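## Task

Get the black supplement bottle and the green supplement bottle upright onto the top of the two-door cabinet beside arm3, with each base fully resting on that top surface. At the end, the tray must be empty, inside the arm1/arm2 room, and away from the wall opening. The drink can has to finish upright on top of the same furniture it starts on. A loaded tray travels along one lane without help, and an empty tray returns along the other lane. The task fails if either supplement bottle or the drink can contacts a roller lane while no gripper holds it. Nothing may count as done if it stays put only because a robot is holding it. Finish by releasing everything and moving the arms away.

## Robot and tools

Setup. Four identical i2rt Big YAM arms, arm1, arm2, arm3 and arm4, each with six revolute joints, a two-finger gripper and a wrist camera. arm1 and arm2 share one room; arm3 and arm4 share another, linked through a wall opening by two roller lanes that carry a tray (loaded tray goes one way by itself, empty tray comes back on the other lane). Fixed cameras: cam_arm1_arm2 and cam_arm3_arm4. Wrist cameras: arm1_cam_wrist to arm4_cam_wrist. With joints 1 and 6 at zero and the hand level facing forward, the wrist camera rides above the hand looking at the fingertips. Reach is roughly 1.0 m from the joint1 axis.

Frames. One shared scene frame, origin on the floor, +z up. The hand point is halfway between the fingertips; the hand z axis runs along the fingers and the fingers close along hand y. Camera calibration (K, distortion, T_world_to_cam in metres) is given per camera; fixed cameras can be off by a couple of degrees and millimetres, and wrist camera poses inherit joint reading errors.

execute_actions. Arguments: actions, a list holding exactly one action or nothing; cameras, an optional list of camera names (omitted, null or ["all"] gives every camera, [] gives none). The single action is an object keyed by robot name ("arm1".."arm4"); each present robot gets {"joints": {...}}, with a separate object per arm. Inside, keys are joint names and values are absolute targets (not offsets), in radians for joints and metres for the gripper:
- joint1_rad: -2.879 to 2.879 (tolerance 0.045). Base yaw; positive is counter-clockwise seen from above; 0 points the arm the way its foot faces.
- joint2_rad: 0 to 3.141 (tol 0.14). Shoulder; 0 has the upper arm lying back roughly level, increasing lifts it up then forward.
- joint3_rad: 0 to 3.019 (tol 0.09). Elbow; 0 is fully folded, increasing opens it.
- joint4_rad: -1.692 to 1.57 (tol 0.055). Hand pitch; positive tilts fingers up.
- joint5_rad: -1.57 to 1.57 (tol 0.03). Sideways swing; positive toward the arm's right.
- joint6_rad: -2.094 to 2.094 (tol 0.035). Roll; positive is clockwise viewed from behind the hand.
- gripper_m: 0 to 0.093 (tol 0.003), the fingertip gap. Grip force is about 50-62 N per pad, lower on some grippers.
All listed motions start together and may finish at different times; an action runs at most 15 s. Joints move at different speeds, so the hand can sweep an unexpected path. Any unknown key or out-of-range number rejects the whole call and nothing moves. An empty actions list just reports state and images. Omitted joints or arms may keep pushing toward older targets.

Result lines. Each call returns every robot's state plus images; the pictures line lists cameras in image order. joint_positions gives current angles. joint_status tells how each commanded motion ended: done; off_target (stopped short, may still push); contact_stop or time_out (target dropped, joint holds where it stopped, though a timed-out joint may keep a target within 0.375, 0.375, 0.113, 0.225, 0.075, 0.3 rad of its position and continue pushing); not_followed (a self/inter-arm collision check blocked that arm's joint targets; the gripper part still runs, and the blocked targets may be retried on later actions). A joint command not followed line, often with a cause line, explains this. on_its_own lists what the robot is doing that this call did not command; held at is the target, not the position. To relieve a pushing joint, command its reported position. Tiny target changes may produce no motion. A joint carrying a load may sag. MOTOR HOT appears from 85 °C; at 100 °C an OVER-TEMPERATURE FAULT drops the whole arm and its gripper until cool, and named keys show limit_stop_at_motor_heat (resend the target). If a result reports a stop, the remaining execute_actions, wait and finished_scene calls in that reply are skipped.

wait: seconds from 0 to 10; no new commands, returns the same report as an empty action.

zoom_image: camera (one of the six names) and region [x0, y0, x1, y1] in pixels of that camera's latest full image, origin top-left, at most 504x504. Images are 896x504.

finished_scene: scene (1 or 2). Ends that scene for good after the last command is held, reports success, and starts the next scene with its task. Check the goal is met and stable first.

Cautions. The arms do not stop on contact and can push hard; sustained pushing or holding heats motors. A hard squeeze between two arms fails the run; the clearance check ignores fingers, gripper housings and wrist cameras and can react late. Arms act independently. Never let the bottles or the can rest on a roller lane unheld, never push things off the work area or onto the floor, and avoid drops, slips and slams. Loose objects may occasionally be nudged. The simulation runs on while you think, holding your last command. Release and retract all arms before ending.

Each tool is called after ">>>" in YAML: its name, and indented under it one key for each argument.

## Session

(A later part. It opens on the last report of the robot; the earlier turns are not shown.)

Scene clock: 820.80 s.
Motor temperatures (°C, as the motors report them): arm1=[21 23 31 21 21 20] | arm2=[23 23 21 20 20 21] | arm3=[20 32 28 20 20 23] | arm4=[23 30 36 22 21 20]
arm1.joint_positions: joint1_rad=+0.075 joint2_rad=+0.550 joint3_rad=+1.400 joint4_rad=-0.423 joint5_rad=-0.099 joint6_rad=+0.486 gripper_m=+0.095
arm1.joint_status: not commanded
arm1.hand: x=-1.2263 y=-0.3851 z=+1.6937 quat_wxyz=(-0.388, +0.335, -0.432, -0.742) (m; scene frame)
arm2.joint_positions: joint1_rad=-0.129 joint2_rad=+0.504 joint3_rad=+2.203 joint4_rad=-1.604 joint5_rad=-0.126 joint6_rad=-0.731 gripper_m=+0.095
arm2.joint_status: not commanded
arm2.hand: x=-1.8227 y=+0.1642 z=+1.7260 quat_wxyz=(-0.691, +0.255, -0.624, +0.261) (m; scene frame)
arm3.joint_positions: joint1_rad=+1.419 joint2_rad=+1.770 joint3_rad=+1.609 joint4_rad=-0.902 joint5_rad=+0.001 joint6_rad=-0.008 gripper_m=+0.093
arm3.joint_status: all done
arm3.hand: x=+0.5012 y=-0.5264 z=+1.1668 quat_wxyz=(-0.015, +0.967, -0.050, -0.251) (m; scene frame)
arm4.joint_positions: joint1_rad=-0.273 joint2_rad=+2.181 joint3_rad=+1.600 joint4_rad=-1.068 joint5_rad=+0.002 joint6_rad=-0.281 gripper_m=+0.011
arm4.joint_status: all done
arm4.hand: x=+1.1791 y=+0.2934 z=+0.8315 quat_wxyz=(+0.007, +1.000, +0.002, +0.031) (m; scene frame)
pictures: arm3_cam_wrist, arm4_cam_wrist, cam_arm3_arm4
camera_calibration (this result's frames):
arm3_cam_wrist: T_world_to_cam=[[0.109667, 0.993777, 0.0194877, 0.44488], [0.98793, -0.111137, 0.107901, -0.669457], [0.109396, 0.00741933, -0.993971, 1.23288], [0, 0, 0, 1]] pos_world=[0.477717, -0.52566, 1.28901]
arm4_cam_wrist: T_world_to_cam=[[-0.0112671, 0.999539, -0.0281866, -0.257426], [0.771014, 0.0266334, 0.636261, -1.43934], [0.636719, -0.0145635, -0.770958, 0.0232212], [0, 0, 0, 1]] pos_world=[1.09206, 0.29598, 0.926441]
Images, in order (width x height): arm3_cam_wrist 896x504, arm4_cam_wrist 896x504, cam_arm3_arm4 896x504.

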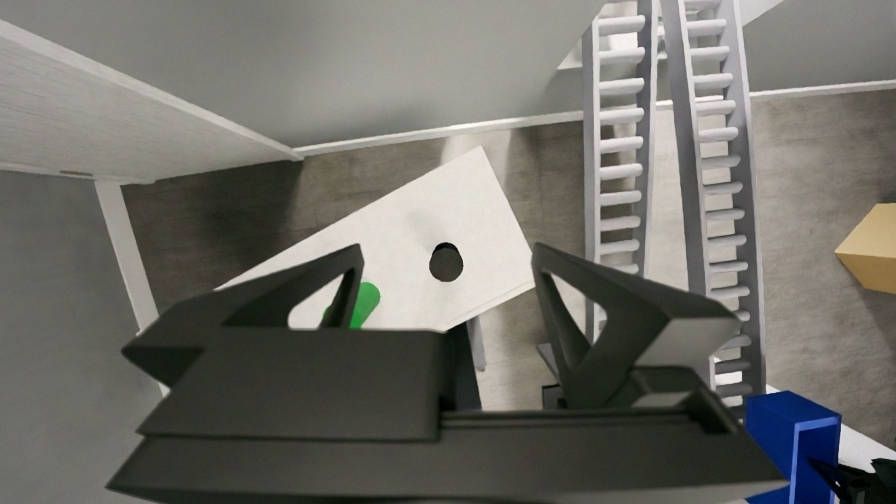

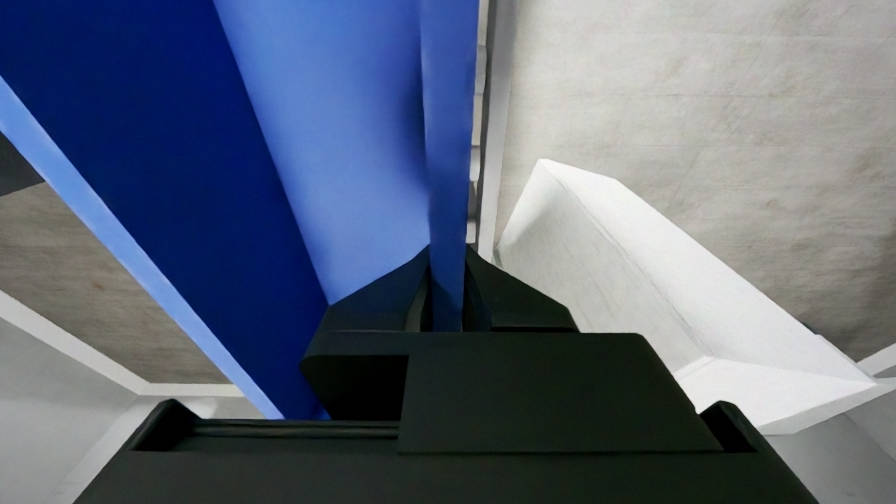

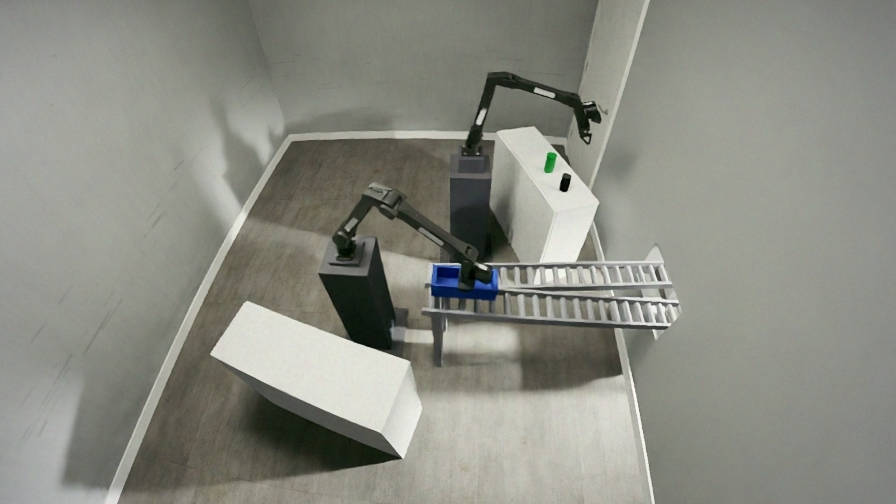

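>>> execute_actions:
  actions:
    - {"arm4":{"joints":{"joint1_rad":-0.303,"joint2_rad":2.25,"joint4_rad":-0.993,"joint6_rad":-0.316}}}
  cameras: ["arm4_cam_wrist","cam_arm3_arm4"]

>>> zoom_image:
  camera: "arm4_cam_wrist"
  region: [440, 0, 560, 260]

>>> zoom_image:
  camera: "cam_arm3_arm4"
  region: [410, 245, 530, 335]

Scene clock: 885.27 s.
Motor temperatures (°C, as the motors report them): arm1=[21 23 31 21 21 20] | arm2=[23 23 21 20 20 21] | arm3=[20 31 30 20 20 23] | arm4=[23 31 37 22 21 20]
arm1.joint_positions: joint1_rad=+0.075 joint2_rad=+0.550 joint3_rad=+1.400 joint4_rad=-0.423 joint5_rad=-0.099 joint6_rad=+0.486 gripper_m=+0.095
arm1.joint_status: not commanded
arm1.hand: x=-1.2263 y=-0.3851 z=+1.6937 quat_wxyz=(-0.388, +0.335, -0.432, -0.742) (m; scene frame)
arm2.joint_positions: joint1_rad=-0.129 joint2_rad=+0.504 joint3_rad=+2.203 joint4_rad=-1.604 joint5_rad=-0.126 joint6_rad=-0.731 gripper_m=+0.095
arm2.joint_status: not commanded
arm2.hand: x=-1.8227 y=+0.1642 z=+1.7260 quat_wxyz=(-0.691, +0.255, -0.624, +0.261) (m; scene frame)
arm3.joint_positions: joint1_rad=+1.419 joint2_rad=+1.770 joint3_rad=+1.609 joint4_rad=-0.902 joint5_rad=+0.001 joint6_rad=-0.008 gripper_m=+0.093
arm3.joint_status: not commanded
arm3.hand: x=+0.5012 y=-0.5264 z=+1.1668 quat_wxyz=(-0.015, +0.967, -0.050, -0.251) (m; scene frame)
arm4.joint_positions: joint1_rad=-0.296 joint2_rad=+2.261 joint3_rad=+1.600 joint4_rad=-0.998 joint5_rad=+0.002 joint6_rad=-0.306 gripper_m=+0.011
arm4.joint_status: all done
arm4.hand: x=+1.1818 y=+0.3071 z=+0.7844 quat_wxyz=(+0.009, +0.999, +0.003, +0.035) (m; scene frame)
pictures: arm4_cam_wrist, cam_arm3_arm4
camera_calibration (this result's frames):
arm4_cam_wrist: T_world_to_cam=[[-0.0132084, 0.999364, -0.0331302, -0.266213], [0.765214, 0.0314302, 0.643008, -1.41171], [0.64364, -0.0168586, -0.765143, -0.0266398], [0, 0, 0, 1]] pos_world=[1.09389, 0.309965, 0.878537]
Images, in order (width x height): arm4_cam_wrist 896x504, cam_arm3_arm4 896x504.

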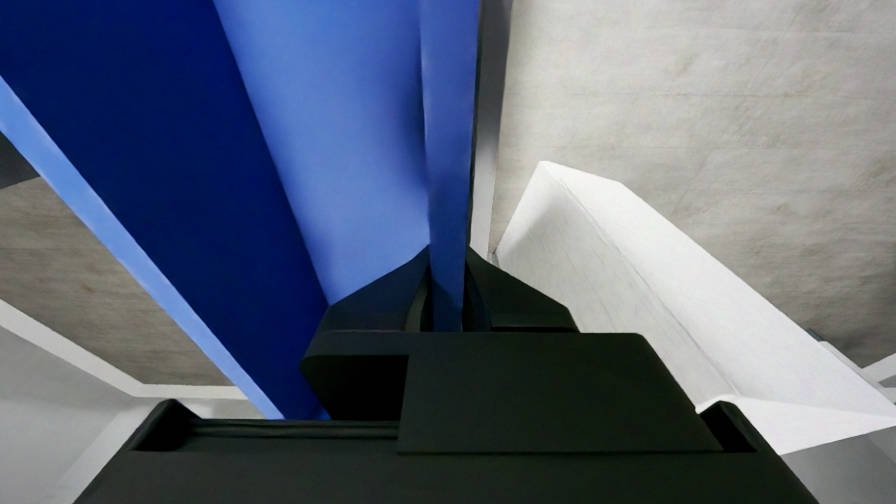

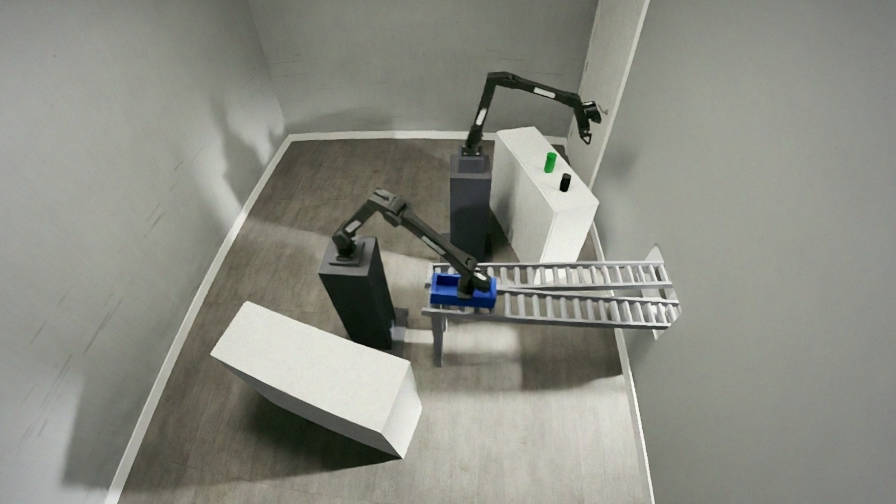

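Region (440, 0, 560, 260) of arm4_cam_wrist's 896x504 image, scaled by 1.938, with more detail than that image has; it fills the left 233 columns of this view, and the rest is white.

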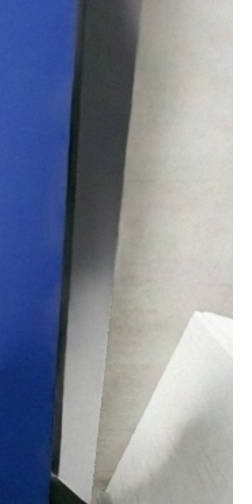

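Region (410, 245, 530, 335) of cam_arm3_arm4's 896x504 image, scaled by 4.200, with more detail than that image has; it fills the top 378 rows of this view, and the rest is white.

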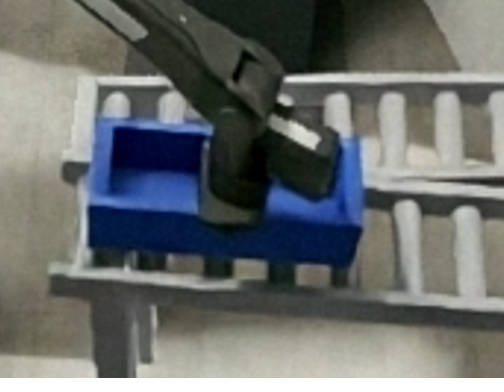

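>>> execute_actions:
  actions:
    - {"arm4":{"joints":{"joint2_rad":2.322,"joint4_rad":-0.918}}}
  cameras: ["arm4_cam_wrist","cam_arm3_arm4"]

>>> zoom_image:
  camera: "cam_arm3_arm4"
  region: [410, 245, 530, 335]

Scene clock: 896.57 s.
Motor temperatures (°C, as the motors report them): arm1=[21 23 31 21 21 20] | arm2=[23 23 21 20 20 21] | arm3=[20 31 31 20 20 23] | arm4=[23 32 37 22 21 20]
arm1.joint_positions: joint1_rad=+0.075 joint2_rad=+0.550 joint3_rad=+1.400 joint4_rad=-0.423 joint5_rad=-0.099 joint6_rad=+0.486 gripper_m=+0.095
arm1.joint_status: not commanded
arm1.hand: x=-1.2263 y=-0.3851 z=+1.6937 quat_wxyz=(-0.388, +0.335, -0.432, -0.742) (m; scene frame)
arm2.joint_positions: joint1_rad=-0.129 joint2_rad=+0.504 joint3_rad=+2.203 joint4_rad=-1.604 joint5_rad=-0.126 joint6_rad=-0.731 gripper_m=+0.095
arm2.joint_status: not commanded
arm2.hand: x=-1.8227 y=+0.1642 z=+1.7260 quat_wxyz=(-0.691, +0.255, -0.624, +0.261) (m; scene frame)
arm3.joint_positions: joint1_rad=+1.419 joint2_rad=+1.770 joint3_rad=+1.609 joint4_rad=-0.902 joint5_rad=+0.001 joint6_rad=-0.008 gripper_m=+0.093
arm3.joint_status: not commanded
arm3.hand: x=+0.5012 y=-0.5264 z=+1.1668 quat_wxyz=(-0.015, +0.967, -0.050, -0.251) (m; scene frame)
arm4.joint_positions: joint1_rad=-0.296 joint2_rad=+2.327 joint3_rad=+1.600 joint4_rad=-0.924 joint5_rad=+0.003 joint6_rad=-0.307 gripper_m=+0.011
arm4.joint_status: all done
arm4.hand: x=+1.1799 y=+0.3080 z=+0.7446 quat_wxyz=(+0.008, +0.999, +0.004, +0.032) (m; scene frame)
pictures: arm4_cam_wrist, cam_arm3_arm4
camera_calibration (this result's frames):
arm4_cam_wrist: T_world_to_cam=[[-0.0146468, 0.999446, -0.0298847, -0.269147], [0.769408, 0.0303537, 0.638036, -1.38559], [0.63859, -0.0136484, -0.769426, -0.0477547], [0, 0, 0, 1]] pos_world=[1.09264, 0.310404, 0.83927]
Images, in order (width x height): arm4_cam_wrist 896x504, cam_arm3_arm4 896x504.

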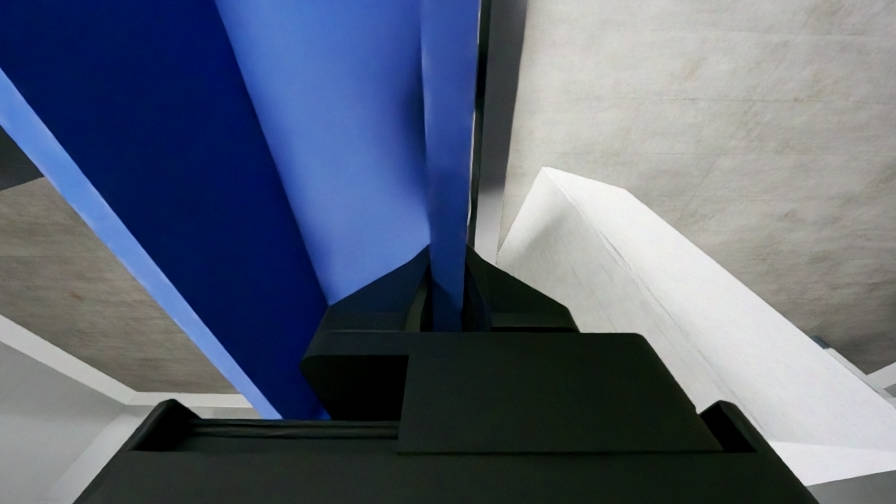

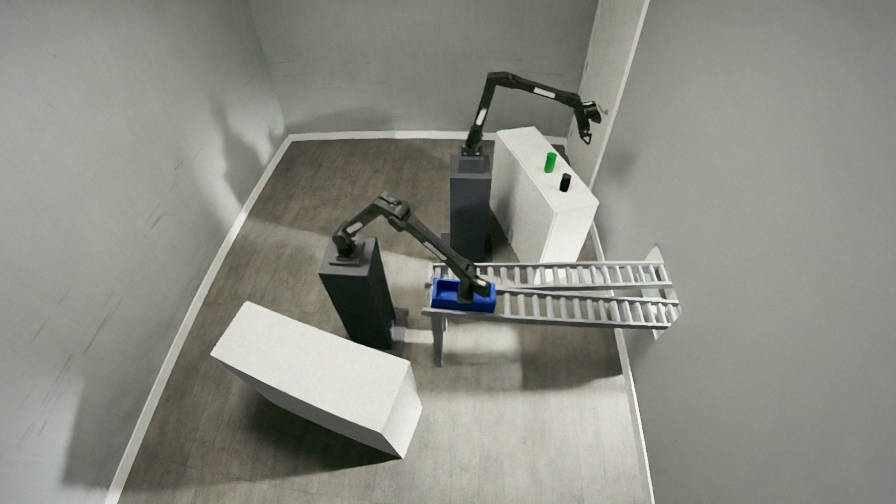

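Region (410, 245, 530, 335) of cam_arm3_arm4's 896x504 image, scaled by 4.200, with more detail than that image has; it fills the top 378 rows of this view, and the rest is white.

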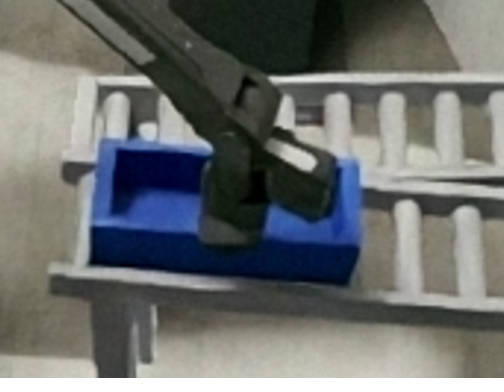

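>>> zoom_image:
  camera: "arm4_cam_wrist"
  region: [460, 40, 540, 160]

Region (460, 40, 540, 160) of arm4_cam_wrist's 896x504 image, scaled by 4.200, with more detail than that image has.

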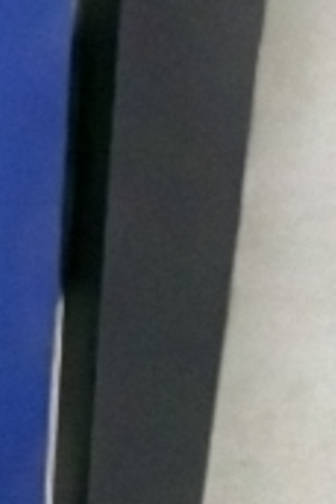

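>>> execute_actions:
  actions:
    - {"arm4":{"joints":{"gripper_m":0.06,"joint2_rad":1.9}}}
  cameras: ["arm4_cam_wrist","cam_arm3_arm4","cam_arm1_arm2"]

Scene clock: 918.50 s.
Motor temperatures (°C, as the motors report them): arm1=[21 23 32 21 21 20] | arm2=[23 23 21 20 20 21] | arm3=[20 31 31 20 20 23] | arm4=[23 32 37 22 21 20]
arm1.joint_positions: joint1_rad=+0.075 joint2_rad=+0.550 joint3_rad=+1.400 joint4_rad=-0.423 joint5_rad=-0.099 joint6_rad=+0.486 gripper_m=+0.095
arm1.joint_status: not commanded
arm1.hand: x=-1.2263 y=-0.3851 z=+1.6937 quat_wxyz=(-0.388, +0.335, -0.432, -0.742) (m; scene frame)
arm2.joint_positions: joint1_rad=-0.129 joint2_rad=+0.504 joint3_rad=+2.203 joint4_rad=-1.604 joint5_rad=-0.126 joint6_rad=-0.731 gripper_m=+0.095
arm2.joint_status: not commanded
arm2.hand: x=-1.8227 y=+0.1642 z=+1.7260 quat_wxyz=(-0.691, +0.255, -0.624, +0.261) (m; scene frame)
arm3.joint_positions: joint1_rad=+1.419 joint2_rad=+1.770 joint3_rad=+1.609 joint4_rad=-0.902 joint5_rad=+0.001 joint6_rad=-0.008 gripper_m=+0.093
arm3.joint_status: not commanded
arm3.hand: x=+0.5012 y=-0.5264 z=+1.1668 quat_wxyz=(-0.015, +0.967, -0.050, -0.251) (m; scene frame)
arm4.joint_positions: joint1_rad=-0.296 joint2_rad=+1.894 joint3_rad=+1.606 joint4_rad=-0.923 joint5_rad=+0.002 joint6_rad=-0.307 gripper_m=+0.060
arm4.joint_status: all done
arm4.hand: x=+1.1238 y=+0.3248 z=+1.0148 quat_wxyz=(-0.058, +0.982, +0.004, -0.178) (m; scene frame)
pictures: arm4_cam_wrist, cam_arm1_arm2, cam_arm3_arm4
camera_calibration (this result's frames):
arm4_cam_wrist: T_world_to_cam=[[0.000599694, 0.994521, 0.10454, -0.430638], [0.96339, -0.028602, 0.266573, -1.33724], [0.268103, 0.100553, -0.958128, 0.766991], [0, 0, 0, 1]] pos_world=[1.08291, 0.312907, 1.13637]
Images, in order (width x height): arm4_cam_wrist 896x504, cam_arm1_arm2 896x504, cam_arm3_arm4 896x504.

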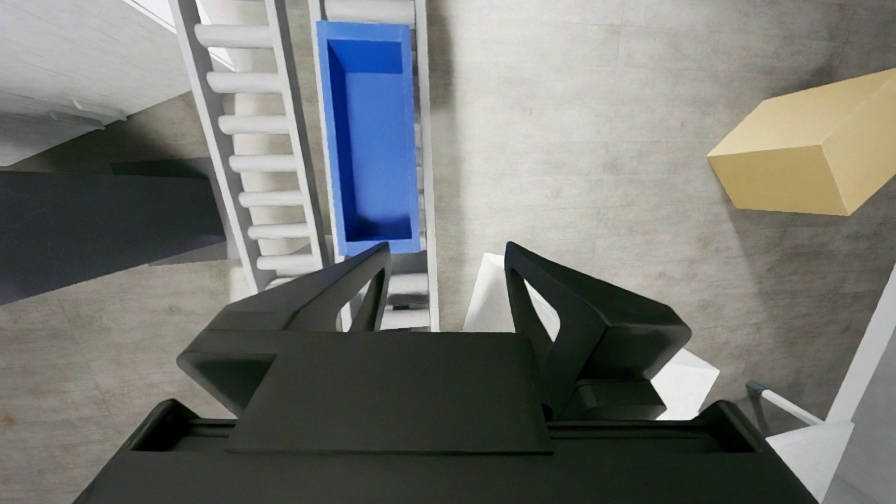

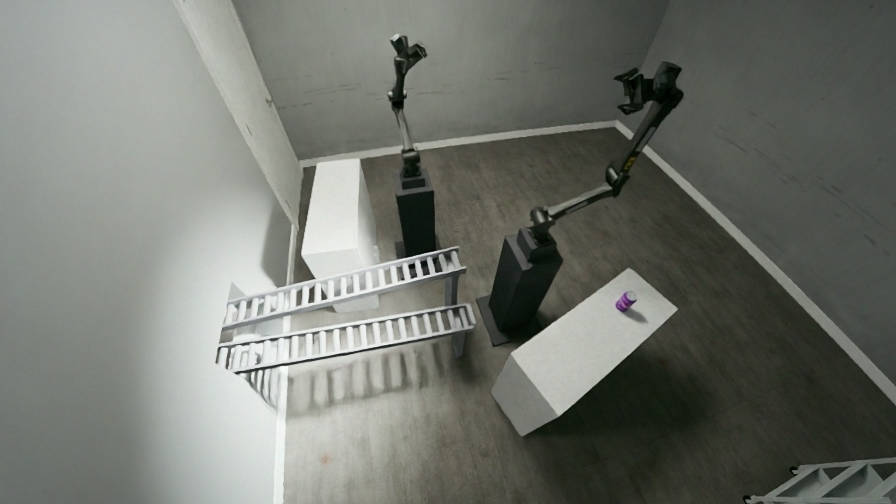

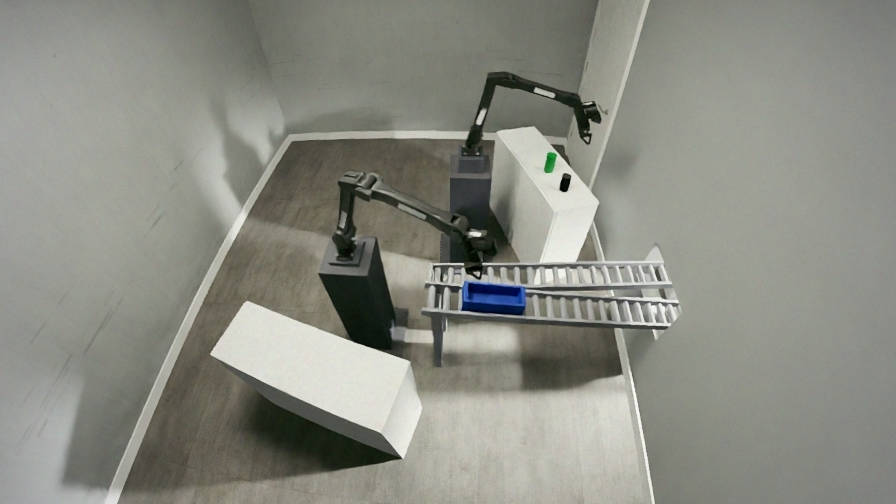

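The tray is rolling down lane 2. I'll wait for it to arrive.

>>> wait:
  seconds: 10

Scene clock: 929.87 s.
Motor temperatures (°C, as the motors report them): arm1=[21 23 32 21 21 20] | arm2=[23 23 21 20 20 21] | arm3=[20 31 31 20 20 23] | arm4=[23 31 38 22 21 20]
arm1.joint_positions: joint1_rad=+0.075 joint2_rad=+0.550 joint3_rad=+1.400 joint4_rad=-0.423 joint5_rad=-0.099 joint6_rad=+0.486 gripper_m=+0.095
arm1.joint_status: not commanded
arm1.hand: x=-1.2263 y=-0.3851 z=+1.6937 quat_wxyz=(-0.388, +0.335, -0.432, -0.742) (m; scene frame)
arm2.joint_positions: joint1_rad=-0.129 joint2_rad=+0.504 joint3_rad=+2.203 joint4_rad=-1.604 joint5_rad=-0.126 joint6_rad=-0.731 gripper_m=+0.095
arm2.joint_status: not commanded
arm2.hand: x=-1.8227 y=+0.1642 z=+1.7260 quat_wxyz=(-0.691, +0.255, -0.624, +0.261) (m; scene frame)
arm3.joint_positions: joint1_rad=+1.419 joint2_rad=+1.770 joint3_rad=+1.609 joint4_rad=-0.902 joint5_rad=+0.001 joint6_rad=-0.008 gripper_m=+0.093
arm3.joint_status: not commanded
arm3.hand: x=+0.5012 y=-0.5264 z=+1.1668 quat_wxyz=(-0.015, +0.967, -0.050, -0.251) (m; scene frame)
arm4.joint_positions: joint1_rad=-0.296 joint2_rad=+1.894 joint3_rad=+1.606 joint4_rad=-0.923 joint5_rad=+0.002 joint6_rad=-0.307 gripper_m=+0.060
arm4.joint_status: all done
arm4.hand: x=+1.1238 y=+0.3248 z=+1.0148 quat_wxyz=(-0.058, +0.982, +0.004, -0.178) (m; scene frame)
wait: 10.00 s; at rest from the start
pictures: arm1_cam_wrist, arm2_cam_wrist, arm3_cam_wrist, arm4_cam_wrist, cam_arm1_arm2, cam_arm3_arm4
camera_calibration (this result's frames):
arm1_cam_wrist: T_world_to_cam=[[0.86142, 0.336458, -0.380462, 1.83487], [-0.288072, -0.293277, -0.911594, 1.08298], [-0.418294, 0.894866, -0.15571, 0.221188], [0, 0, 0, 1]] pos_world=[-1.1761, -0.49768, 1.71978]
arm2_cam_wrist: T_world_to_cam=[[-0.0171536, -0.731424, 0.681707, -1.08521], [-0.530081, -0.57145, -0.626465, 0.213988], [0.847774, -0.372106, -0.377912, 2.38157], [0, 0, 0, 1]] pos_world=[-1.92422, 0.214732, 1.77388]
arm3_cam_wrist: T_world_to_cam=[[0.109667, 0.993777, 0.0194877, 0.44488], [0.98793, -0.111137, 0.107901, -0.669457], [0.109396, 0.00741933, -0.993971, 1.23288], [0, 0, 0, 1]] pos_world=[0.477717, -0.52566, 1.28901]
arm4_cam_wrist: T_world_to_cam=[[0.000599694, 0.994521, 0.10454, -0.430638], [0.96339, -0.028602, 0.266573, -1.33724], [0.268103, 0.100553, -0.958128, 0.766991], [0, 0, 0, 1]] pos_world=[1.08291, 0.312907, 1.13637]
Images, in order (width x height): arm1_cam_wrist 896x504, arm2_cam_wrist 896x504, arm3_cam_wrist 896x504, arm4_cam_wrist 896x504, cam_arm1_arm2 896x504, cam_arm3_arm4 896x504.

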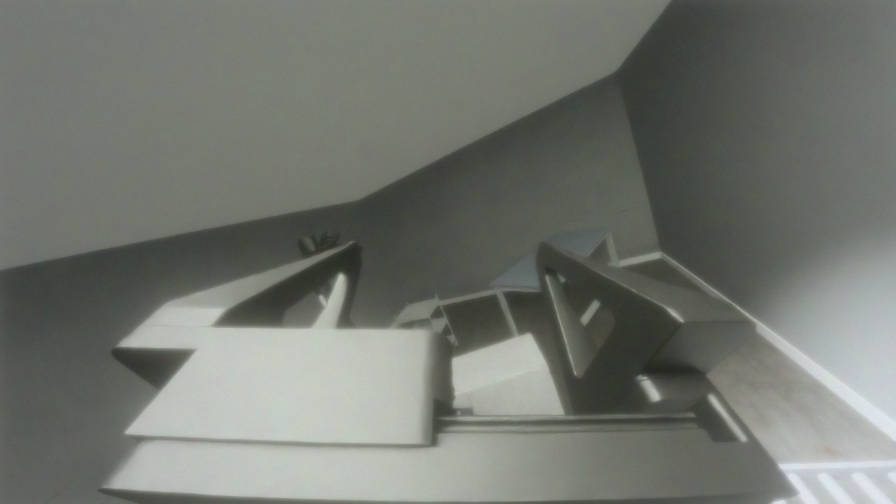

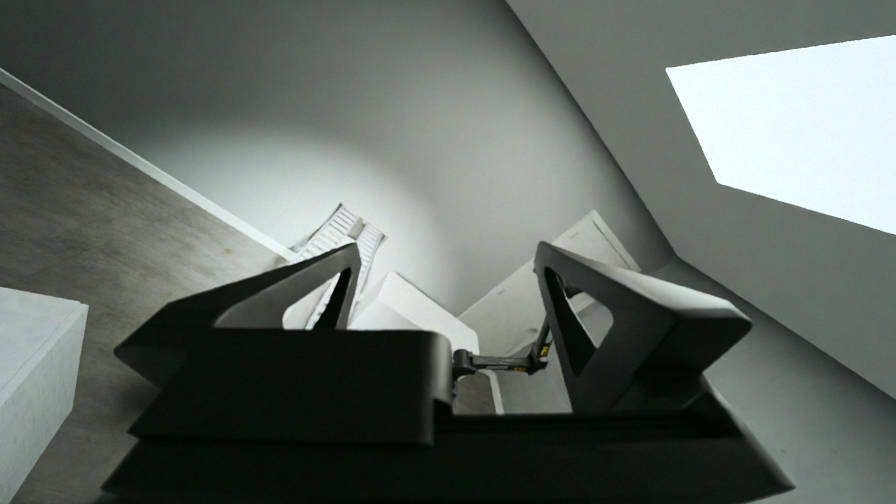

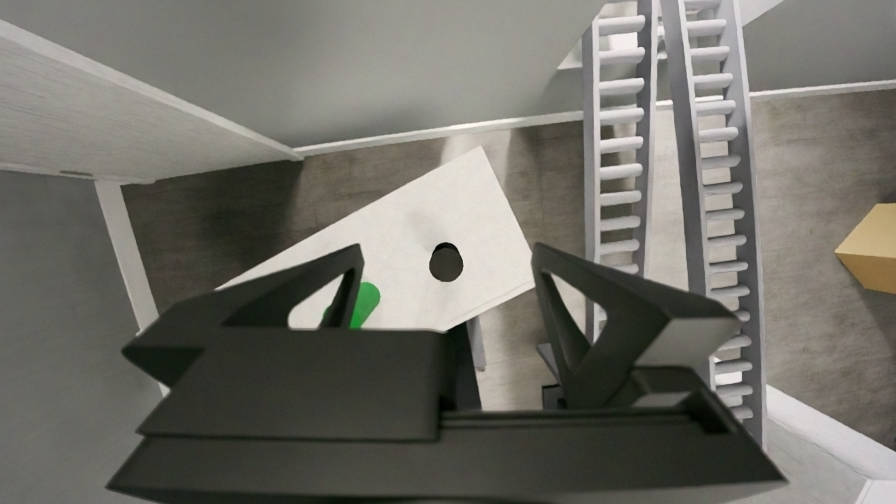

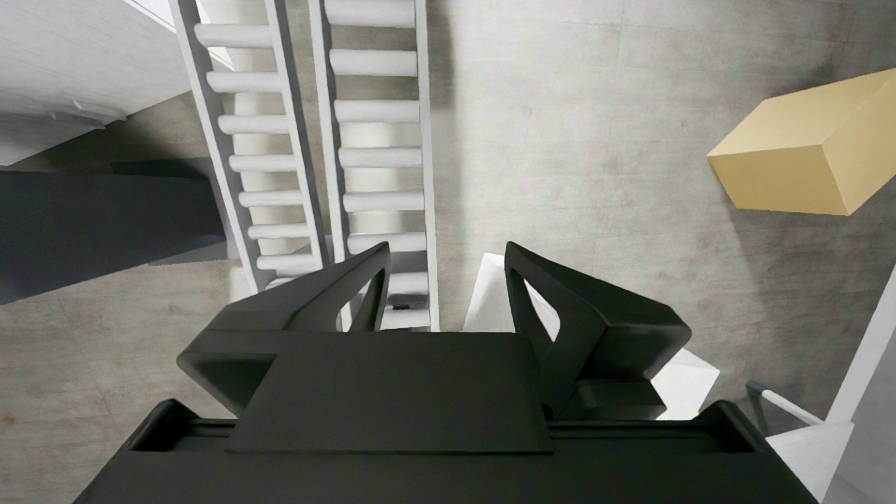

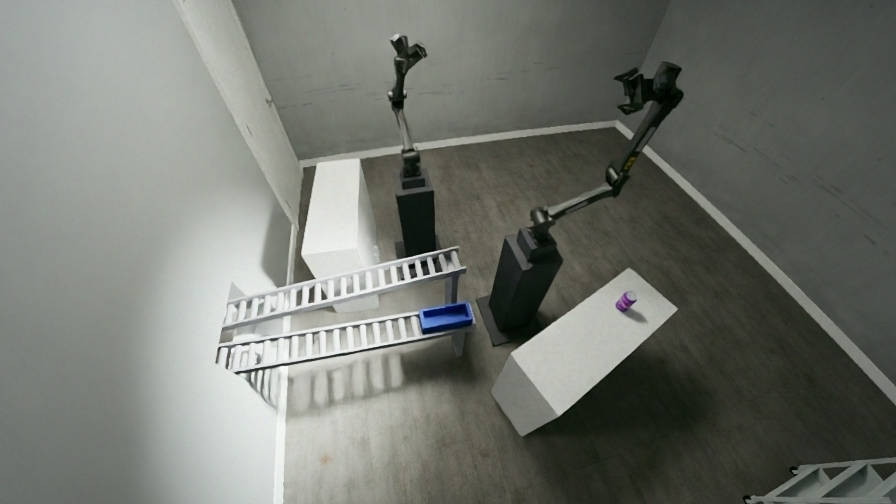

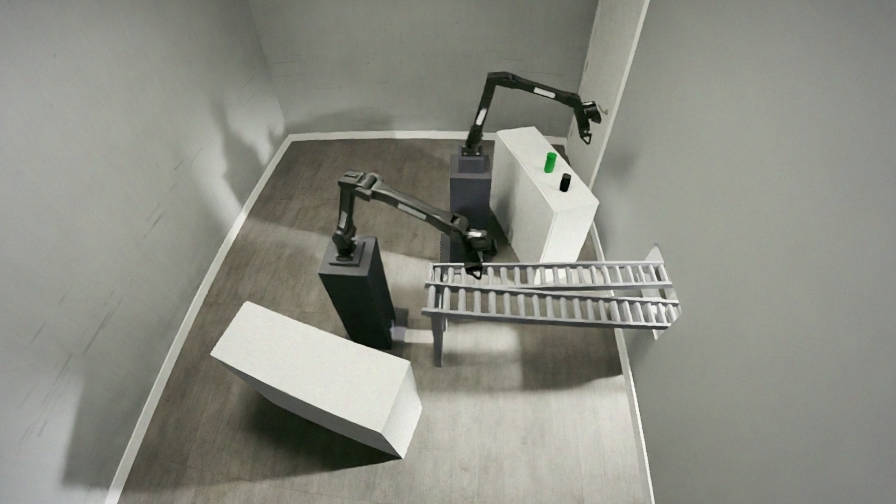

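>>> finished_scene:
  scene: 1

The scene is finished: the task was done.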